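## Task

Finish with the left gripper lifting the green scoop: its command must be fully closed around the handle, with the handle crossing the middle of the pad width, the pad gap only a little more than the handle's thickness, the span between the fingers mostly handle, and the pad centre somewhere between the handle's two ends (any depth is fine). The scoop must be off the table and motionless, touched only by that gripper's fingers or by the other arm above its base, and the left gripper alone must be able to keep it up. The other scoop must stay within roughly a thumb's width of its starting spot and be rotated at most slightly. Anything else that stays put only because the robot holds it does not count.

## Robot and tools

Robot: a simulated pair of arms, left_arm and right_arm, each ending in a two-finger parallel gripper. The names are arm labels only and do not match image sides. Occasionally something may jerk a held part or nudge a loose object.

World frame: all reported poses share one frame whose origin sits on the tabletop midway between the arms; +z is up, +x reaches out over the table, and left_arm is on the +y side. Each result's state line (left_arm: ... | right_arm: ...) prints end_effector_position in metres and end_effector_quat_wxyz; the printed position can be a bit off, more so at long reach. Gripper frame: fingers point along the gripper's +z, and they open and close along its y axis. The reported position is the point between the pads, about 1 cm short of the fingertips.

execute_actions(actions): actions is a list of actions; each action is a list of up to 15 rows, each row lasting one 1/30 s step; if fewer rows are given, the final row is repeated to fill 15 steps. Every row has 14 numbers in [-1, 1], both arms always included: left dx, dy, dz, rx, ry, rz, opening, then right dx, dy, dz, rx, ry, rz, opening. dx..rz are an offset, not a pose: they are expressed in that gripper's own axes and measured from the gripper's measured pose when the action began (for the first action in a call, the last pose a result reported). Each row is relative to that same start, not to the preceding row. Scale: 1.0 equals 0.6 m for translation or 180 degrees for rotation; rx, ry, rz form a single rotation vector. Opening is absolute: +1 fully open (0.093 m), -1 closed. An empty list just returns the current state and images.

move(target, speed, blocking): target is one 14-number row laid out exactly as above, with offsets taken from the pose in the latest result that showed one. Each gripper travels a straight line toward its target; both paths finish together, lasting 0.5 to 10 s (capped at 10 s, possibly short of target). Rotation takes the shorter direction. speed is the path top speed in m/s, 0.002 to 0.5 (default 0.25), with turning capped at twice that in rad/s. Paths ignore obstacles and the other arm; grippers lag, drift, and may exceed speed, especially with a near-straight arm. Faster contact hits harder, and aiming farther past a contact pushes harder. Openings are sent at the move's start. The result adds a move: line with the ending (done, off_target, moving, held, fault, etc.) and active limits, plus each gripper's distance to its target. If only one arm is named, the other finished at rest. held as ending means a check blocked that arm's last step; limits=paced means the sent pose was clipped; limits=held means some steps were blocked and the arm may then jump faster than speed. With blocking=false the call returns after 0.5 s while motion continues; use wait(0) to poll, and call wait or stop before any new rows or moves.

wait(seconds): 0 to 10; arms keep their last command; returns early if a running move ends. stop(): brakes a running move (needs room, more when fast); fingers keep moving. zoom_image(camera, region): camera is cam_high, cam_low, cam_left_wrist or cam_right_wrist; region [x0, y0, x1, y1] in image pixels from the top-left, at most 504 by 504. finished_scene(scene): ends the current scene by its number, irreversibly, after the robot holds the last command; the result tells whether the goal was met and gives the next task. Replying without a tool call ends everything.

Control details: each step the commanded pose is limited to within 70 mm and 16 degrees of the measured pose, then damped inverse kinematics drives the joints, favouring position over orientation. Large offsets need several actions, and after an action the arm continues only to its last clipped pose. Joint friction may leave the gripper up to about 31 mm off, so tiny commands may do nothing. Elbows stop just before full extension. Hand target lines show where the controller is now driving each gripper. A pose unreachable line means the clearance check altered or blocked that arm's command. For an arm that should stay put, send the offset back to its desired pose in the first call of a reply and zeros afterwards, always with its intended opening.

Gripping: grip_measured is the gripper motor position on the same +1 open / -1 closed scale. Pads meet near -0.94; each millimetre of object width adds about 0.0208; each gripper has a fixed reading bias up to about 0.02. Fingers are spring-coupled, so after contact the motor keeps going toward the command and the reading barely reveals touch. Commanding below the object's reading squeezes harder, up to roughly 50 to 62 N per pad (less for parts thinner than about 5 mm, with a brief spike at first contact). Keep sending the closing value to keep holding. The last Joint positions entry per arm is finger opening in metres, valid only when unobstructed. Joint ranges (rad): waist -2.618 to 3.054, shoulder 0 to 3.142, elbow 0 to 3.142, wrist pitch -1.571 to 1.571, wrist yaw -1.571 to 1.571, wrist roll -2.094 to 2.094. Joint torques are raw drive outputs with per-arm offset, scale and noise.

Cameras: cam_high, cam_low, cam_left_wrist, cam_right_wrist, all 504x504, returned in that order; a calibration (K, distortion, T_world_to_cam) is given and may be off by a couple of degrees and millimetres; results list cameras whose numbers changed.

Avoid: arms colliding or pressing each other, dropping or slamming objects, hard pushes, knocking anything off the table, and disturbing the scoop you are not lifting. Holding loads heats motors: MOTOR HOT appears from 75 °C, 90 °C stops that arm for 10 s, 100 °C makes it go limp and drop; these show as OVER-TEMPERATURE FAULT lines.

Each tool is called after ">>>" by a JSON object that holds its "name" and its "arguments".

## Session

>>> {"name": "execute_actions", "arguments": {"actions": []}}

Scene clock: 0.00 s.
left_arm: end_effector_position=(+0.0861, -0.2648, +0.1742) grip_measured=+0.991 end_effector_quat_wxyz=(+0.459, +0.851, -0.121, +0.223) | right_arm: end_effector_position=(+0.2288, -0.7016, +0.2097) grip_measured=+0.992 end_effector_quat_wxyz=(+0.001, +0.480, +0.774, -0.413)
Joint positions: left_arm=[-1.321  2.024  1.543 -0.029 -0.195  2.056  0.093] | right_arm=[-0.861  1.994  1.911 -1.305  0.837  0.315  0.093]
Joint velocities: left_arm=[-0.007 -0.002 -0.002 -0.051  0.007  0.066  0.001] | right_arm=[-0.002  0.007 -0.002 -0.051  0.007  0.037  0.001]
Joint torques (N m, as the arm reports them, + toward a larger angle): no reading
Motor temperatures (°C, as the motors report them): left_arm=[24 25 24 22 25 26] | right_arm=[23 25 26 27 25 26]
Hand target (left_arm): +0.086, -0.265, +0.174; +0.459, +0.851, -0.121, +0.223
Hand target (right_arm): +0.229, -0.702, +0.210; +0.001, +0.480, +0.774, -0.413
camera_calibration (this result's frames):
cam_left_wrist: T_world_to_cam=[[0.420935, 0.571773, -0.704194, 0.24059], [0.65931, 0.34033, 0.670438, -0.0405289], [0.622996, -0.746493, -0.233719, -0.128866], [0, 0, 0, 1]] pos_world=[0.0057312, -0.219967, 0.166476]
cam_right_wrist: T_world_to_cam=[[-0.733349, -0.181516, 0.655173, -0.0980883], [-0.312138, 0.946018, -0.0872879, 0.798959], [-0.603961, -0.268517, -0.75042, 0.189207], [0, 0, 0, 1]] pos_world=[0.291727, -0.722829, 0.275989]

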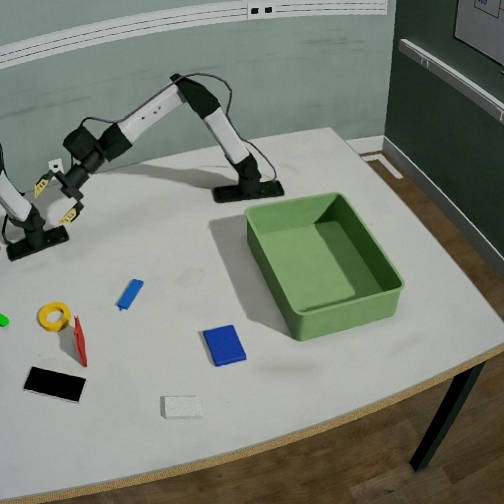

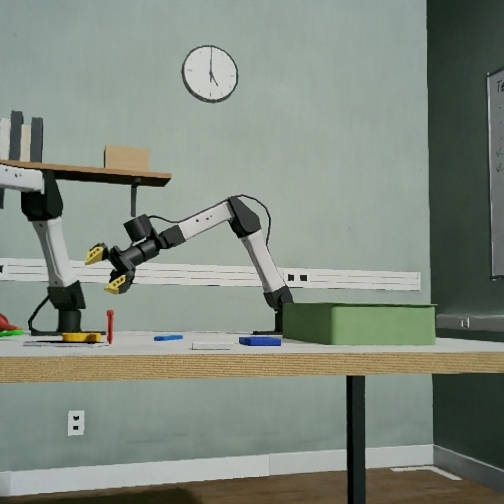

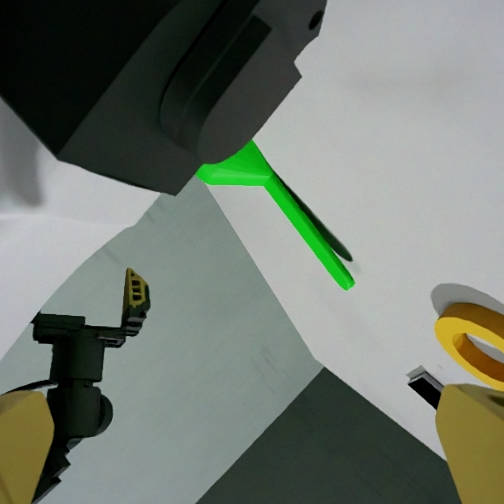

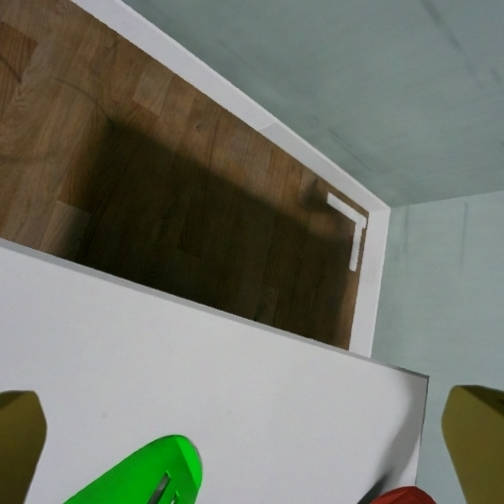

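>>> {"name": "move", "arguments": {"target": [0.337,-0.355,-0.494,0.0686,0.1137,-0.722,1,0.236,0.002,-0.069,-0.11,0.266,0.371,1], "speed": 0.45}}

Scene clock: 5.20 s.
left_arm: end_effector_position=(+0.2623, +0.0996, +0.2508) grip_measured=+0.992 end_effector_quat_wxyz=(+0.331, +0.464, +0.799, -0.191) | right_arm: end_effector_position=(+0.1690, -0.5717, +0.1806) grip_measured=+0.992 end_effector_quat_wxyz=(-0.009, +0.922, +0.387, -0.011)
Joint positions: left_arm=[-0.362  1.262  1.266 -0.863  0.363  0.393  0.093] | right_arm=[-1.082  1.67   1.616 -1.539  0.017  1.41   0.093]
Joint velocities: left_arm=[-0.002 -0.012  0.007 -0.051  0.007  0.037 -0.   ] | right_arm=[-0.017 -0.012  0.007  0.037 -0.037  0.051  0.   ]
Joint torques (N m, as the arm reports them, + toward a larger angle): left_arm=[ 0.61 -3.48  9.11  1.67  0.34 -0.07] | right_arm=[-0.56 -8.91  4.02  0.49 -0.04  0.  ]
Motor temperatures (°C, as the motors report them): left_arm=[24 26 25 24 25 26] | right_arm=[23 27 26 27 25 26]
Hand target (left_arm): +0.267, +0.098, +0.254; +0.329, +0.460, +0.801, -0.196
Hand target (right_arm): +0.168, -0.571, +0.181; -0.003, +0.924, +0.381, -0.003
Off the commanded pose (left_arm): 0.012 m, 0 deg.
Off the commanded pose (right_arm): 0.002 m, 2 deg.
move: off_target (left_arm)
camera_calibration (this result's frames):
cam_left_wrist: T_world_to_cam=[[-0.885123, -0.465348, 0.00277194, 0.280519], [-0.439249, 0.833484, -0.335208, 0.159132], [0.153678, -0.297918, -0.94214, 0.307402], [0, 0, 0, 1]] pos_world=[0.270952, 0.0894854, 0.34218]
cam_right_wrist: T_world_to_cam=[[-0.713319, 0.699042, 0.0501676, 0.510072], [0.652386, 0.636145, 0.411962, 0.224473], [0.256065, 0.326589, -0.909819, 0.389757], [0, 0, 0, 1]] pos_world=[0.117598, -0.626649, 0.236545]

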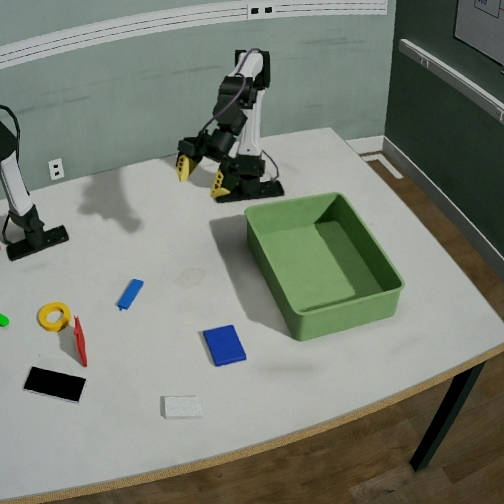

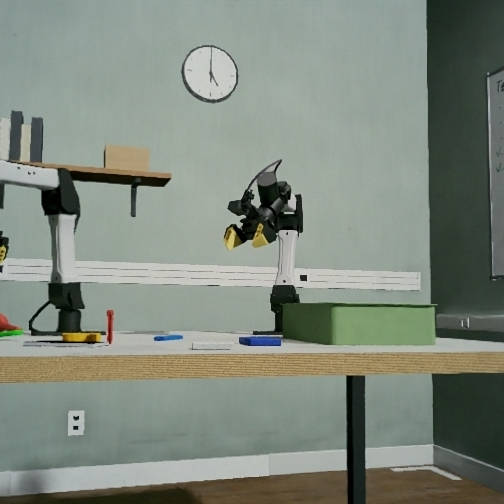

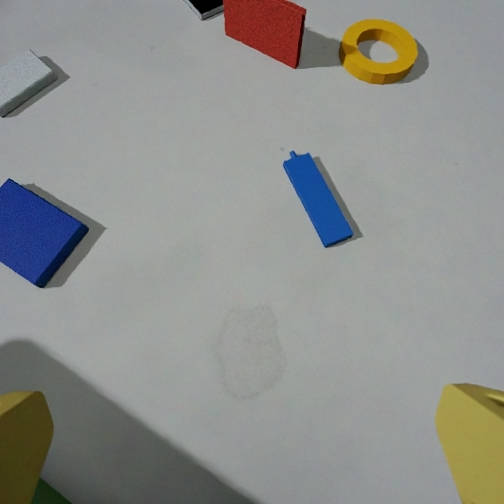

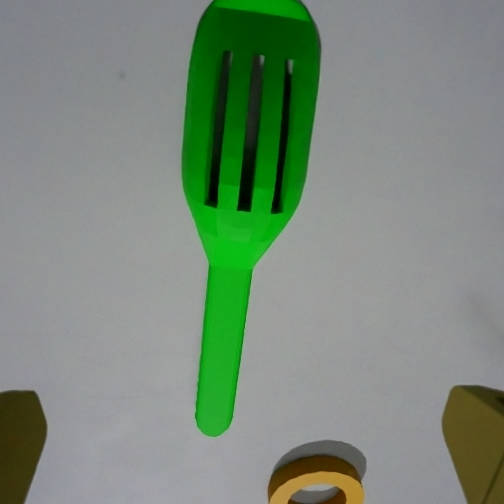

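>>> {"name": "move", "arguments": {"target": [0,0,0,0,0,0,1,-0.038,-0.004,0.18,-0.008,0,0.04,1]}}

Scene clock: 7.00 s.
left_arm: end_effector_position=(+0.2619, +0.0996, +0.2506) grip_measured=+0.992 end_effector_quat_wxyz=(+0.330, +0.464, +0.799, -0.192) | right_arm: end_effector_position=(+0.1498, -0.5851, +0.0766) grip_measured=+0.992 end_effector_quat_wxyz=(+0.003, +0.943, +0.334, -0.008)
Joint positions: left_arm=[-0.362  1.262  1.266 -0.864  0.364  0.393  0.093] | right_arm=[-1.163  1.658  1.188 -1.097  0.016  1.443  0.093]
Joint velocities: left_arm=[ 0.002 -0.002 -0.007  0.022  0.037  0.037  0.   ] | right_arm=[ 0.002  0.027  0.007  0.022 -0.037  0.037 -0.   ]
Joint torques (N m, as the arm reports them, + toward a larger angle): left_arm=[-0.13 -5.44  7.19  1.8   0.25  0.  ] | right_arm=[-0.41 -7.67  4.06  0.52  0.05  0.02]
Motor temperatures (°C, as the motors report them): left_arm=[24 26 25 24 25 26] | right_arm=[23 27 26 27 25 26]
Hand target (left_arm): +0.262, +0.100, +0.251; +0.331, +0.464, +0.799, -0.191
Hand target (right_arm): +0.148, -0.584, +0.073; +0.003, +0.944, +0.329, -0.007
Off the commanded pose (left_arm): 0.000 m, 0 deg.
Off the commanded pose (right_arm): 0.004 m, 1 deg.
move: done
camera_calibration (this result's frames):
cam_left_wrist: T_world_to_cam=[[-0.885579, -0.464465, 0.0045644, 0.279724], [-0.439055, 0.833842, -0.334573, 0.158693], [0.151591, -0.298295, -0.942359, 0.307937], [0, 0, 0, 1]] pos_world=[0.270712, 0.089454, 0.342005]
cam_right_wrist: T_world_to_cam=[[-0.62933, 0.776746, 0.0246665, 0.545805], [0.715204, 0.566467, 0.409388, 0.238417], [0.304018, 0.275282, -0.912027, 0.267456], [0, 0, 0, 1]] pos_world=[0.0916635, -0.632633, 0.132858]

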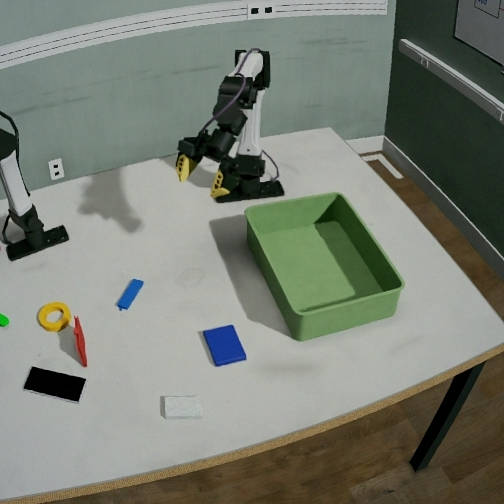

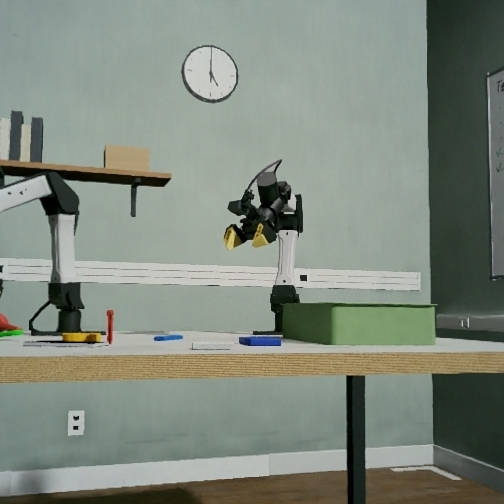

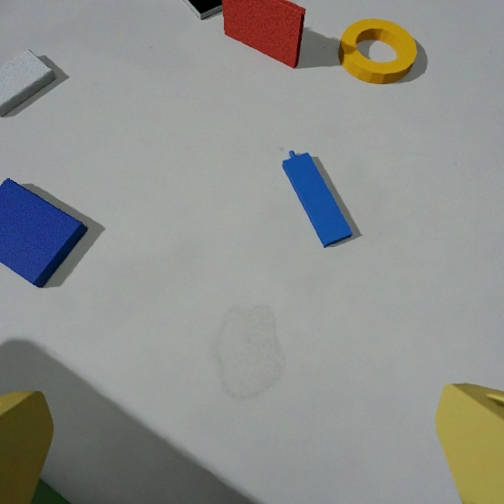

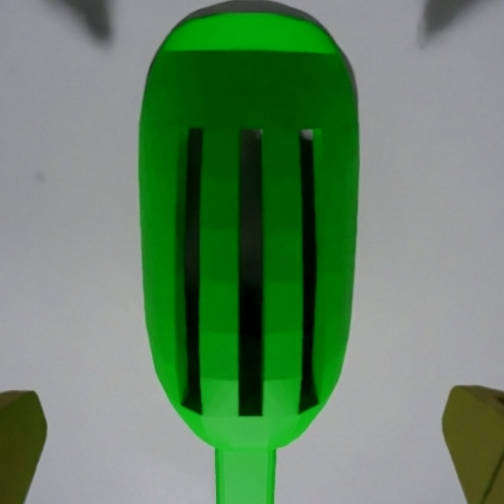

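>>> {"name": "move", "arguments": {"target": [0,0,0,0,0,0,1,-0.015,-0.002,0.112,0,0,0,1], "speed": 0.12}}

Scene clock: 8.43 s.
left_arm: end_effector_position=(+0.2619, +0.0996, +0.2506) grip_measured=+0.992 end_effector_quat_wxyz=(+0.330, +0.464, +0.799, -0.192) | right_arm: end_effector_position=(+0.1439, -0.5909, +0.0153) grip_measured=+0.992 end_effector_quat_wxyz=(+0.007, +0.943, +0.334, -0.007)
Joint positions: left_arm=[-0.362  1.262  1.266 -0.864  0.364  0.393  0.093] | right_arm=[-1.191  1.742  1.024 -0.842  0.016  1.415  0.093]
Joint velocities: left_arm=[-0.002 -0.012 -0.012  0.007 -0.095 -0.007 -0.001] | right_arm=[-0.007  0.002 -0.002 -0.037 -0.081 -0.007 -0.002]
Joint torques (N m, as the arm reports them, + toward a larger angle): left_arm=[-0.14 -5.44  7.18  1.78  0.26  0.  ] | right_arm=[-0.5  -7.25  3.98  0.53  0.09 -0.1 ]
Motor temperatures (°C, as the motors report them): left_arm=[24 26 25 24 25 26] | right_arm=[23 27 26 27 25 26]
Hand target (left_arm): +0.262, +0.100, +0.251; +0.330, +0.464, +0.799, -0.192
Hand target (right_arm): +0.141, -0.590, +0.010; +0.003, +0.943, +0.334, -0.008
Off the commanded pose (left_arm): 0.000 m, 0 deg.
Off the commanded pose (right_arm): 0.006 m, 0 deg.
move: done
camera_calibration (this result's frames):
cam_left_wrist: T_world_to_cam=[[-0.885579, -0.464465, 0.0045644, 0.279724], [-0.439055, 0.833842, -0.334573, 0.158693], [0.151591, -0.298295, -0.942359, 0.307937], [0, 0, 0, 1]] pos_world=[0.270712, 0.089454, 0.342005]
cam_right_wrist: T_world_to_cam=[[-0.62999, 0.776395, 0.0179841, 0.548067], [0.713418, 0.569429, 0.408393, 0.273097], [0.306834, 0.270114, -0.912629, 0.211465], [0, 0, 0, 1]] pos_world=[0.0855599, -0.638145, 0.0716012]

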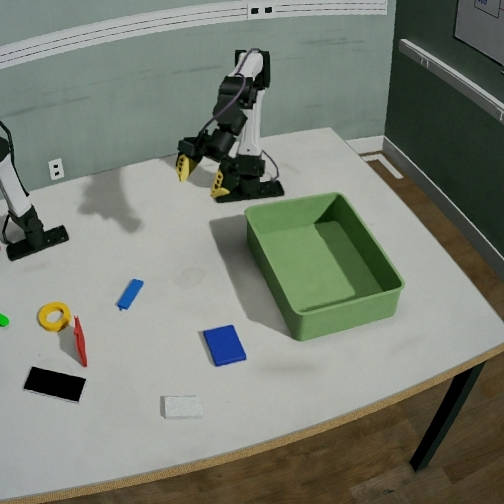

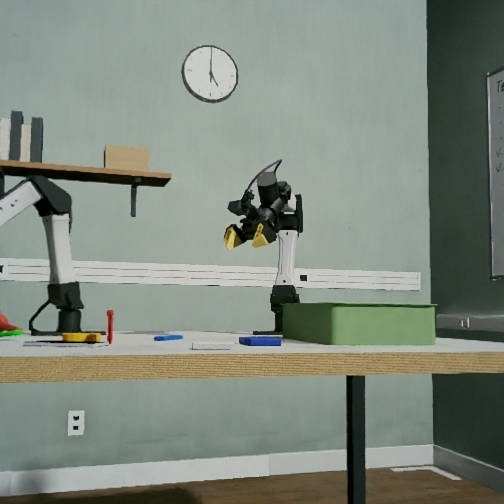

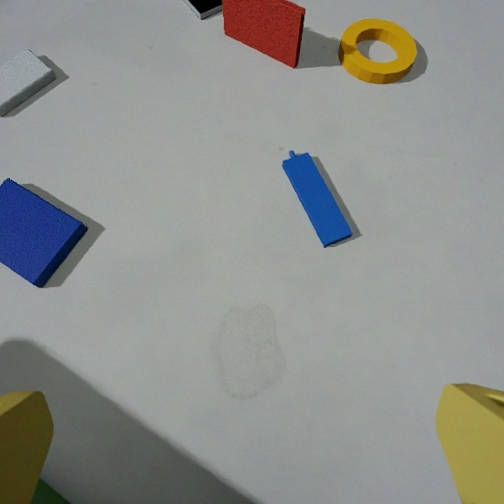

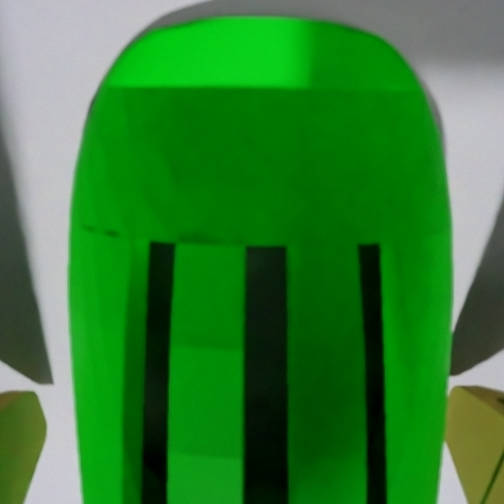

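Close while nudging slightly lower.

>>> {"name": "execute_actions", "arguments": {"actions": [[[0,0,0,0,0,0,1,0,0,0.012,0,0,0,1],[0,0,0,0,0,0,1,0,0,0.015,0,0,0,0.95],[0,0,0,0,0,0,1,0,0,0.015,0,0,0,0.9],[0,0,0,0,0,0,1,0,0,0.015,0,0,0,0.85],[0,0,0,0,0,0,1,0,0,0.015,0,0,0,0.8],[0,0,0,0,0,0,1,0,0,0.015,0,0,0,0.72],[0,0,0,0,0,0,1,0,0,0.015,0,0,0,0.64],[0,0,0,0,0,0,1,0,0,0.015,0,0,0,0.58],[0,0,0,0,0,0,1,0,0,0.015,0,0,0,0.5],[0,0,0,0,0,0,1,0,0,0.015,0,0,0,0.42],[0,0,0,0,0,0,1,0,0,0.015,0,0,0,0.34],[0,0,0,0,0,0,1,0,0,0.015,0,0,0,0.2]]]}}

Scene clock: 9.57 s.
left_arm: end_effector_position=(+0.2619, +0.0996, +0.2506) grip_measured=+0.992 end_effector_quat_wxyz=(+0.330, +0.464, +0.799, -0.192) | right_arm: end_effector_position=(+0.1462, -0.5950, +0.0154) grip_measured=+0.373 end_effector_quat_wxyz=(+0.016, +0.942, +0.334, -0.005)
Joint positions: left_arm=[-0.362  1.262  1.266 -0.864  0.364  0.393  0.093] | right_arm=[-1.191  1.742  1.024 -0.823  0.016  1.414  0.063]
Joint velocities: left_arm=[ 0.007 -0.007 -0.002 -0.037 -0.007 -0.037 -0.001] | right_arm=[-0.002  0.022 -0.002 -0.037  0.037  0.007  0.001]
Joint torques (N m, as the arm reports them, + toward a larger angle): left_arm=[-0.13 -5.44  7.19  1.78  0.26 -0.01] | right_arm=[ 0.11 -6.56  3.64  0.61  0.09 -0.03]
Motor temperatures (°C, as the motors report them): left_arm=[24 26 25 25 25 26] | right_arm=[23 27 26 27 25 26]
Hand target (left_arm): +0.262, +0.100, +0.251; +0.330, +0.464, +0.799, -0.192
Hand target (right_arm): +0.144, -0.591, +0.007; +0.007, +0.942, +0.334, -0.007
Off the commanded pose (left_arm): 0.000 m, 0 deg.
Off the commanded pose (right_arm): 0.010 m, 1 deg.
camera_calibration (this result's frames):
cam_left_wrist: T_world_to_cam=[[-0.885579, -0.464465, 0.0045644, 0.279724], [-0.439055, 0.833842, -0.334573, 0.158693], [0.151591, -0.298295, -0.942359, 0.307937], [0, 0, 0, 1]] pos_world=[0.270712, 0.089454, 0.342005]
cam_right_wrist: T_world_to_cam=[[-0.630368, 0.776296, -0.00122429, 0.553013], [0.709234, 0.576552, 0.405678, 0.278587], [0.315632, 0.254858, -0.914015, 0.201586], [0, 0, 0, 1]] pos_world=[0.0873912, -0.641297, 0.0719126]

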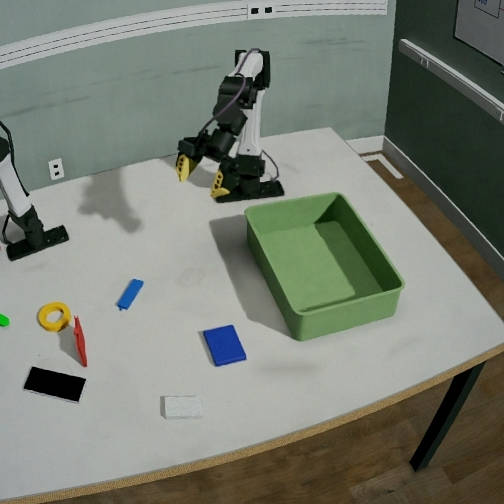

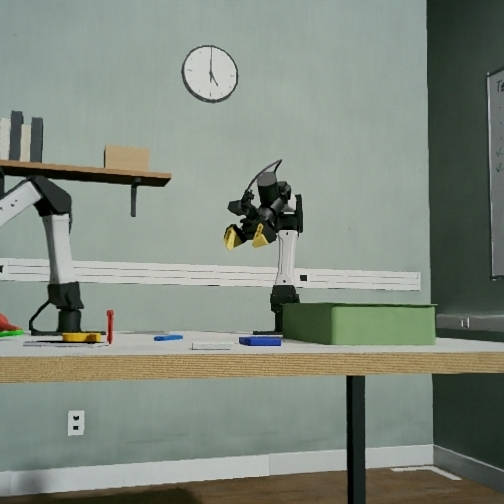

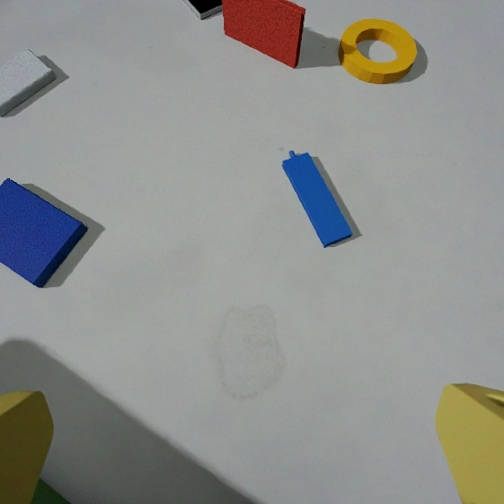

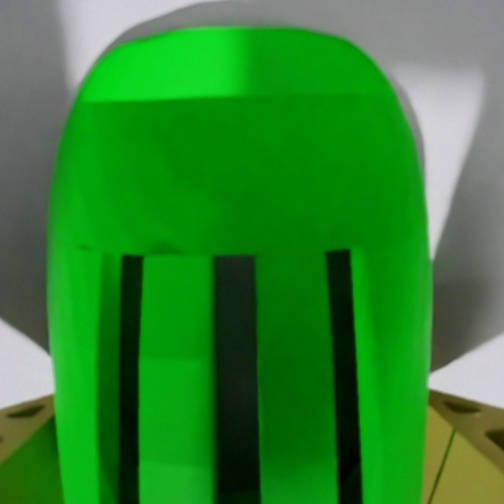

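>>> {"name": "move", "arguments": {"target": [0,0,0,0,0,0,1,0.12,0,-0.23,-0.008,0,-0.1,0.2], "speed": 0.2}}

Scene clock: 11.30 s.
left_arm: end_effector_position=(+0.2619, +0.0996, +0.2506) grip_measured=+0.992 end_effector_quat_wxyz=(+0.330, +0.464, +0.799, -0.192) | right_arm: end_effector_position=(+0.2005, -0.5450, +0.1421) grip_measured=+0.373 end_effector_quat_wxyz=(+0.015, +0.881, +0.473, -0.004)
Joint positions: left_arm=[-0.362  1.262  1.266 -0.864  0.364  0.393  0.093] | right_arm=[-0.939  1.608  1.396 -1.331  0.017  1.362  0.063]
Joint velocities: left_arm=[ 0.007 -0.002  0.007 -0.022  0.007 -0.022 -0.   ] | right_arm=[-0.002  0.007  0.012 -0.037 -0.022  0.051 -0.001]
Joint torques (N m, as the arm reports them, + toward a larger angle): left_arm=[-0.13 -5.45  7.19  1.78  0.26 -0.01] | right_arm=[ 0.72 -8.07  7.52  0.2   0.11 -0.07]
Motor temperatures (°C, as the motors report them): left_arm=[24 26 26 25 25 26] | right_arm=[23 27 27 27 25 26]
Hand target (left_arm): +0.262, +0.100, +0.251; +0.330, +0.464, +0.799, -0.192
Hand target (right_arm): +0.202, -0.546, +0.152; +0.027, +0.878, +0.477, -0.003
Off the commanded pose (left_arm): 0.000 m, 0 deg.
Off the commanded pose (right_arm): 0.010 m, 1 deg.
move: done
camera_calibration (this result's frames):
cam_left_wrist: T_world_to_cam=[[-0.885579, -0.464465, 0.0045644, 0.279724], [-0.439055, 0.833842, -0.334573, 0.158693], [0.151591, -0.298295, -0.942359, 0.307937], [0, 0, 0, 1]] pos_world=[0.270712, 0.089454, 0.342005]
cam_right_wrist: T_world_to_cam=[[-0.833835, 0.552008, 0.00258192, 0.466589], [0.505682, 0.761966, 0.404591, 0.301913], [0.22137, 0.338668, -0.914494, 0.352175], [0, 0, 0, 1]] pos_world=[0.158425, -0.606879, 0.198706]

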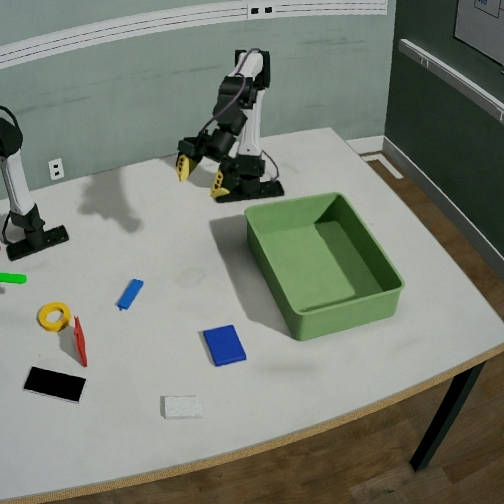

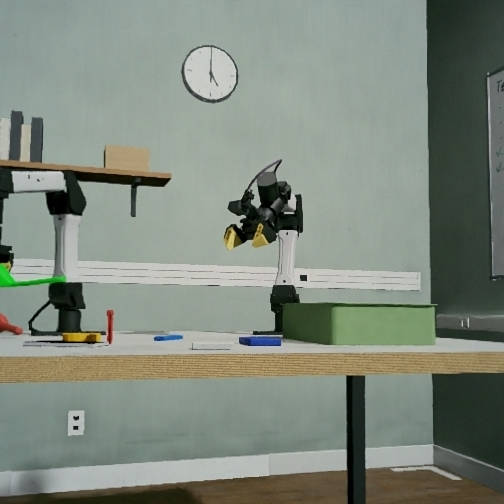

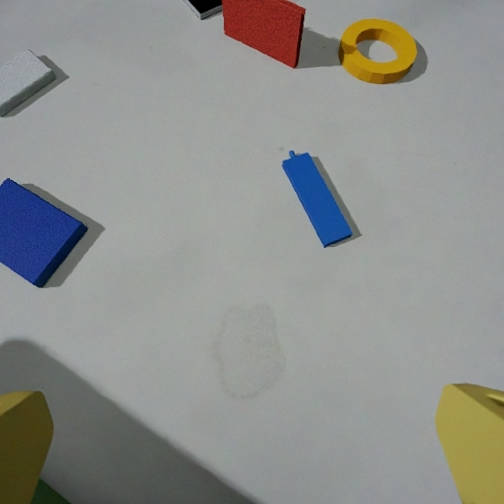

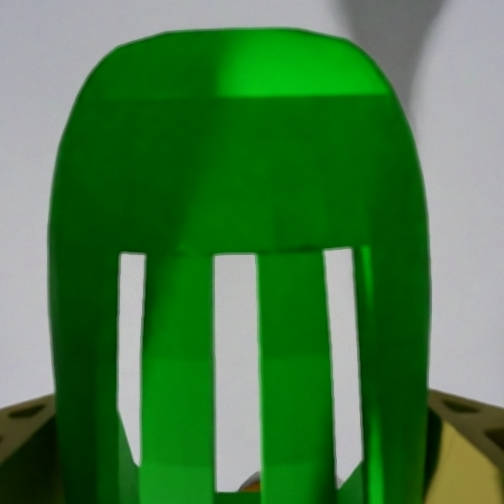

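>>> {"name": "move", "arguments": {"target": [-0.074,-0.098,0.156,0,0.083,0,1,0.658,-0.137,-0.037,0,0,-0.353,0.2], "speed": 0.3}}

Scene clock: 14.70 s.
left_arm: end_effector_position=(+0.2589, -0.0091, +0.2143) grip_measured=+0.992 end_effector_quat_wxyz=(+0.221, +0.487, +0.835, -0.129) | right_arm: end_effector_position=(+0.3450, -0.1668, +0.1498) grip_measured=+0.372 end_effector_quat_wxyz=(+0.008, +0.502, +0.865, -0.011)
Joint positions: left_arm=[-0.706  1.691  1.648 -1.018  0.094  0.164  0.093] | right_arm=[ 0.325  2.036  1.966 -1.511  0.024  1.522  0.063]
Joint velocities: left_arm=[-0.007 -0.017  0.002  0.037 -0.007 -0.022 -0.   ] | right_arm=[-0.007 -0.032 -0.002  0.007 -0.007  0.022  0.001]
Joint torques (N m, as the arm reports them, + toward a larger angle): left_arm=[-0.77 -8.97  8.98  1.34  0.1  -0.06] | right_arm=[ -0.19 -10.7    7.19   0.1    0.14  -0.04]
Motor temperatures (°C, as the motors report them): left_arm=[24 26 26 25 25 26] | right_arm=[23 28 27 27 25 26]
Hand target (left_arm): +0.260, -0.013, +0.219; +0.225, +0.486, +0.835, -0.128
Hand target (right_arm): +0.347, -0.167, +0.155; +0.012, +0.500, +0.866, -0.008
Off the commanded pose (left_arm): 0.005 m, 0 deg.
Off the commanded pose (right_arm): 0.007 m, 0 deg.
move: done
camera_calibration (this result's frames):
cam_left_wrist: T_world_to_cam=[[-0.885948, -0.463559, 0.0144759, 0.22477], [-0.463246, 0.882981, -0.0758181, 0.187158], [0.0223643, -0.0738767, -0.997017, 0.288921], [0, 0, 0, 1]] pos_world=[0.279374, -0.0397183, 0.298995]
cam_right_wrist: T_world_to_cam=[[-0.867855, -0.495461, 0.0366918, 0.210174], [-0.440936, 0.802165, 0.402626, 0.271022], [-0.228918, 0.333242, -0.914629, 0.353601], [0, 0, 0, 1]] pos_world=[0.382849, -0.231106, 0.206582]

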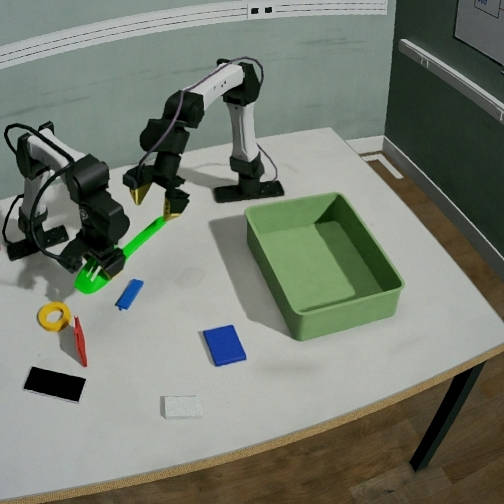

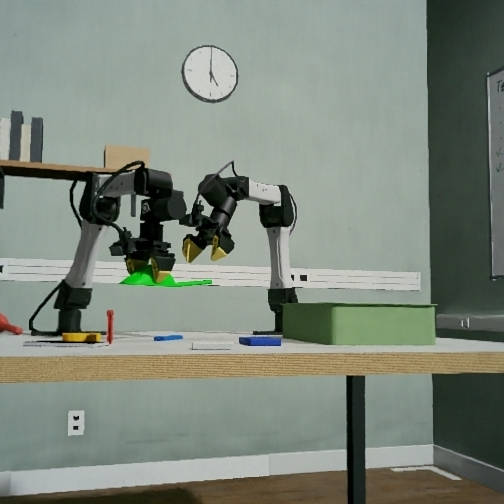

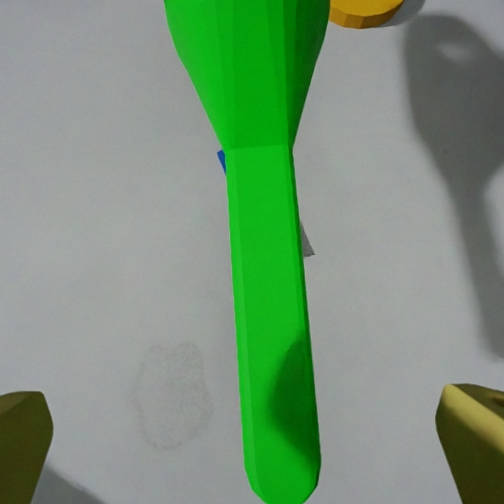

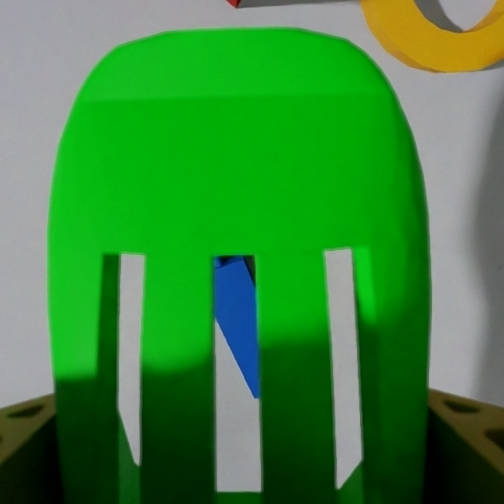

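>>> {"name": "move", "arguments": {"target": [0.036,-0.014,0.13,0,0,-0.008,0.5,0,0,0,0,0,0,0.2], "speed": 0.15}}

>>> {"name": "zoom_image", "arguments": {"camera": "cam_low", "region": [100, 200, 260, 310]}}

Scene clock: 16.43 s.
left_arm: end_effector_position=(+0.2639, -0.0306, +0.1429) grip_measured=+0.501 end_effector_quat_wxyz=(+0.222, +0.477, +0.840, -0.136) | right_arm: end_effector_position=(+0.3446, -0.1669, +0.1498) grip_measured=+0.372 end_effector_quat_wxyz=(+0.007, +0.502, +0.865, -0.011)
Joint positions: left_arm=[-0.732  1.745  1.422 -0.729  0.086  0.116  0.069] | right_arm=[ 0.325  2.036  1.966 -1.512  0.024  1.522  0.063]
Joint velocities: left_arm=[-0.012 -0.017 -0.002 -0.066 -0.051 -0.037 -0.001] | right_arm=[-0.017 -0.017 -0.022 -0.051  0.081 -0.022 -0.001]
Joint torques (N m, as the arm reports them, + toward a larger angle): left_arm=[ -0.87 -10.42   5.94   1.64   0.07  -0.08] | right_arm=[  0.23 -10.94   5.5    0.3    0.09  -0.01]
Motor temperatures (°C, as the motors report them): left_arm=[24 26 26 25 25 26] | right_arm=[23 28 27 27 25 26]
Hand target (left_arm): +0.262, -0.031, +0.136; +0.219, +0.477, +0.841, -0.132
Hand target (right_arm): +0.345, -0.167, +0.150; +0.008, +0.502, +0.865, -0.011
Off the commanded pose (left_arm): 0.008 m, 1 deg.
Off the commanded pose (right_arm): 0.000 m, 0 deg.
move: done
camera_calibration (this result's frames):
cam_left_wrist: T_world_to_cam=[[-0.876531, -0.480402, 0.0301317, 0.21504], [-0.481142, 0.872623, -0.0838466, 0.208525], [0.0139864, -0.0879918, -0.996023, 0.217708], [0, 0, 0, 1]] pos_world=[0.285775, -0.0595012, 0.227847]
cam_right_wrist: T_world_to_cam=[[-0.867614, -0.495766, 0.0382239, 0.209442], [-0.44069, 0.802275, 0.402675, 0.270936], [-0.230299, 0.332521, -0.914545, 0.353928], [0, 0, 0, 1]] pos_world=[0.382622, -0.231219, 0.206578]

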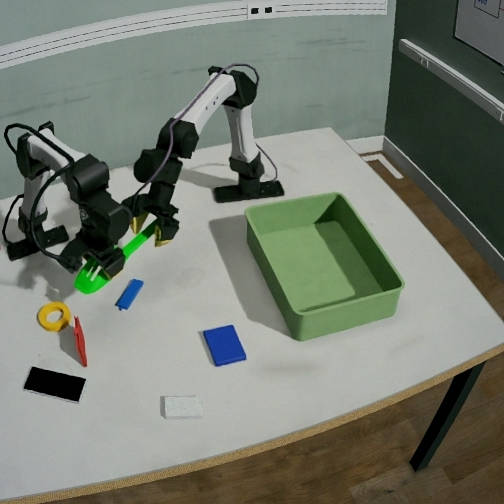

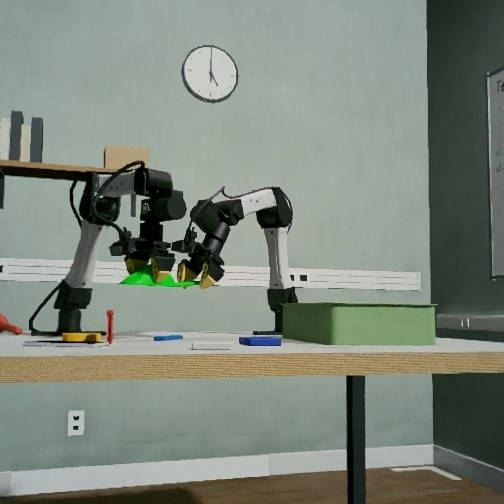

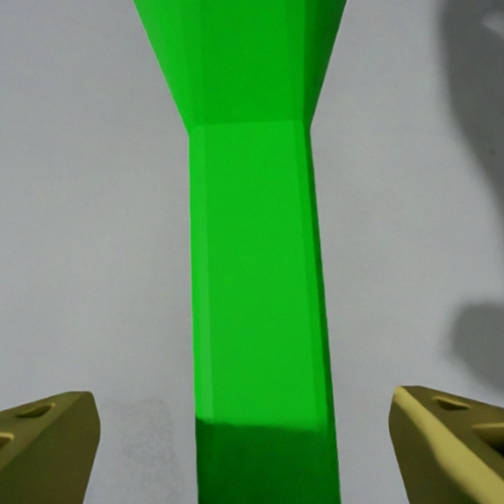

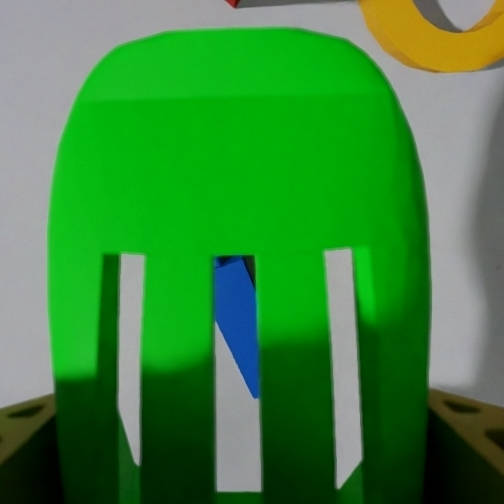

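Region (100, 200, 260, 310) of cam_low's 504x504 image, scaled by 3.150, with more detail than that image has; it fills the top 346 rows of this view, and the rest is white.

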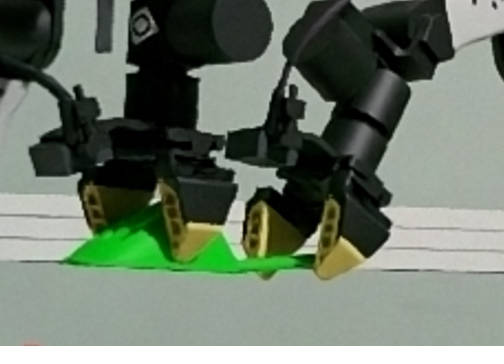

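>>> {"name": "execute_actions", "arguments": {"actions": [[[0.006,-0.005,0.01,0,0,0,0.45,0,0,0,0,0,0,0.2],[0.008,-0.007,0.014,0,0,0,0.4,0,0,0,0,0,0,0.2],[0.01,-0.009,0.018,0,0,0,0.35,0,0,0,0,0,0,0.2],[0.012,-0.011,0.022,0,0,-0.005,0.3,0,0,0,0,0,0,0.2],[0.014,-0.012,0.026,0,0,-0.008,0.2,0,0,0,0,0,0,0.2],[0.016,-0.013,0.029,0,0,-0.01,0.1,0,0,0,0,0,0,0.2]],[[0,0,0,0,0,0,0,0,0,0,0,0,0,0.2],[0,0,0,0,0,0,-0.1,0,0,0,0,0,0,0.2],[0,0,0,0,0,0,-0.2,0,0,0,0,0,0,0.2],[0,0,0,0,0,0,-0.25,0,0,0,0,0,0,0.2],[0,0,0,0,0,0,-0.3,0,0,0,0,0,0,0.2],[0,0,0,0,0,0,-0.35,0,0,0,0,0,0,0.2],[0,0,0,0,0,0,-0.4,0,0,0,0,0,0,0.2],[0,0,0,0,0,0,-0.45,0,0,0,0,0,0,0.2],[0,0,0,0,0,0,-0.5,0,0,0,0,0,0,0.2],[0,0,0,0,0,0,-0.6,0,0,0,0,0,0,0.2],[0,0,0,0,0,0,-1,0,0,0,0,0,0,0.2]]]}}

Scene clock: 18.43 s.
left_arm: end_effector_position=(+0.2592, -0.0345, +0.1312) grip_measured=-0.548 end_effector_quat_wxyz=(+0.222, +0.464, +0.846, -0.142) | right_arm: end_effector_position=(+0.3441, -0.1672, +0.1498) grip_measured=+0.372 end_effector_quat_wxyz=(+0.007, +0.501, +0.865, -0.012)
Joint positions: left_arm=[-0.748  1.745  1.371 -0.669  0.082  0.072  0.019] | right_arm=[ 0.325  2.036  1.966 -1.514  0.024  1.52   0.063]
Joint velocities: left_arm=[ 0.017 -0.012  0.002 -0.022 -0.051 -0.066  0.001] | right_arm=[-0.007 -0.002  0.012 -0.051 -0.051  0.022  0.   ]
Joint torques (N m, as the arm reports them, + toward a larger angle): left_arm=[ -0.1  -10.79   7.17   1.5    0.16   0.02] | right_arm=[  0.12 -10.93   5.5    0.3    0.06   0.  ]
Motor temperatures (°C, as the motors report them): left_arm=[24 27 27 25 25 26] | right_arm=[23 29 27 27 25 26]
Hand target (left_arm): +0.259, -0.035, +0.131; +0.222, +0.465, +0.845, -0.143
Hand target (right_arm): +0.345, -0.167, +0.150; +0.007, +0.502, +0.865, -0.011
Off the commanded pose (left_arm): 0.000 m, 0 deg.
Off the commanded pose (right_arm): 0.001 m, 0 deg.
camera_calibration (this result's frames):
cam_left_wrist: T_world_to_cam=[[-0.864332, -0.500701, 0.0472084, 0.203277], [-0.502896, 0.859517, -0.0912492, 0.214889], [0.00511214, -0.10261, -0.994708, 0.207338], [0, 0, 0, 1]] pos_world=[0.282705, -0.0616446, 0.216252]
cam_right_wrist: T_world_to_cam=[[-0.866585, -0.497379, 0.0405533, 0.207915], [-0.441377, 0.801852, 0.402766, 0.271068], [-0.232845, 0.331132, -0.914404, 0.354526], [0, 0, 0, 1]] pos_world=[0.382369, -0.231339, 0.206572]

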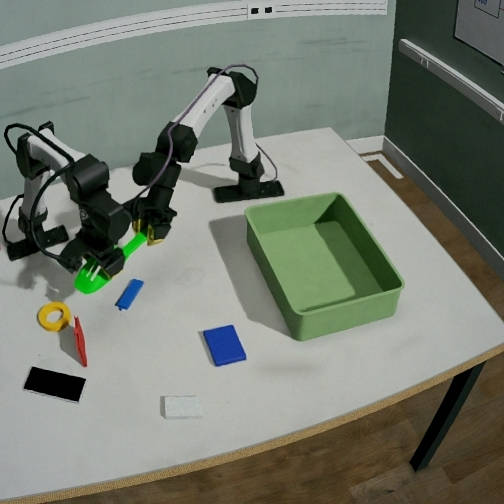

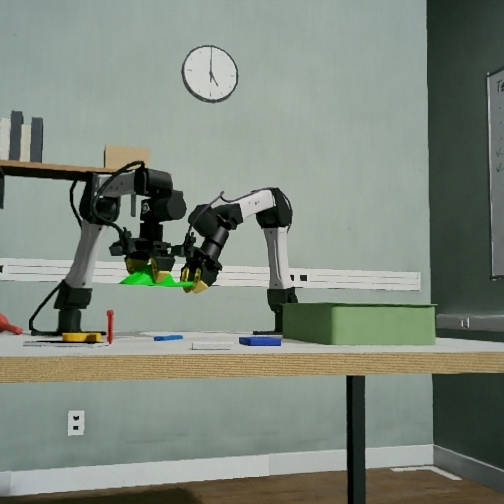

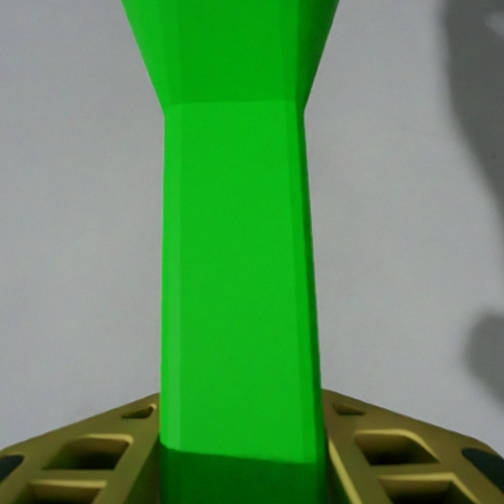

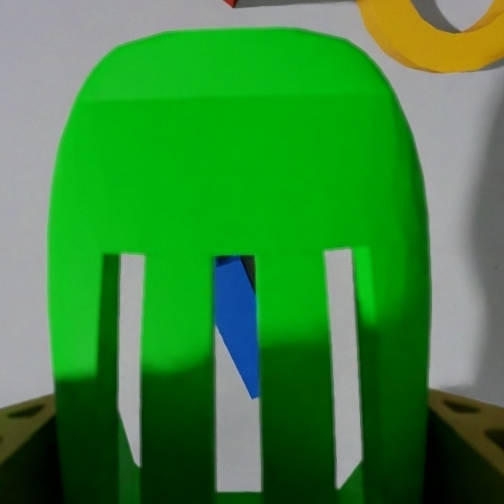

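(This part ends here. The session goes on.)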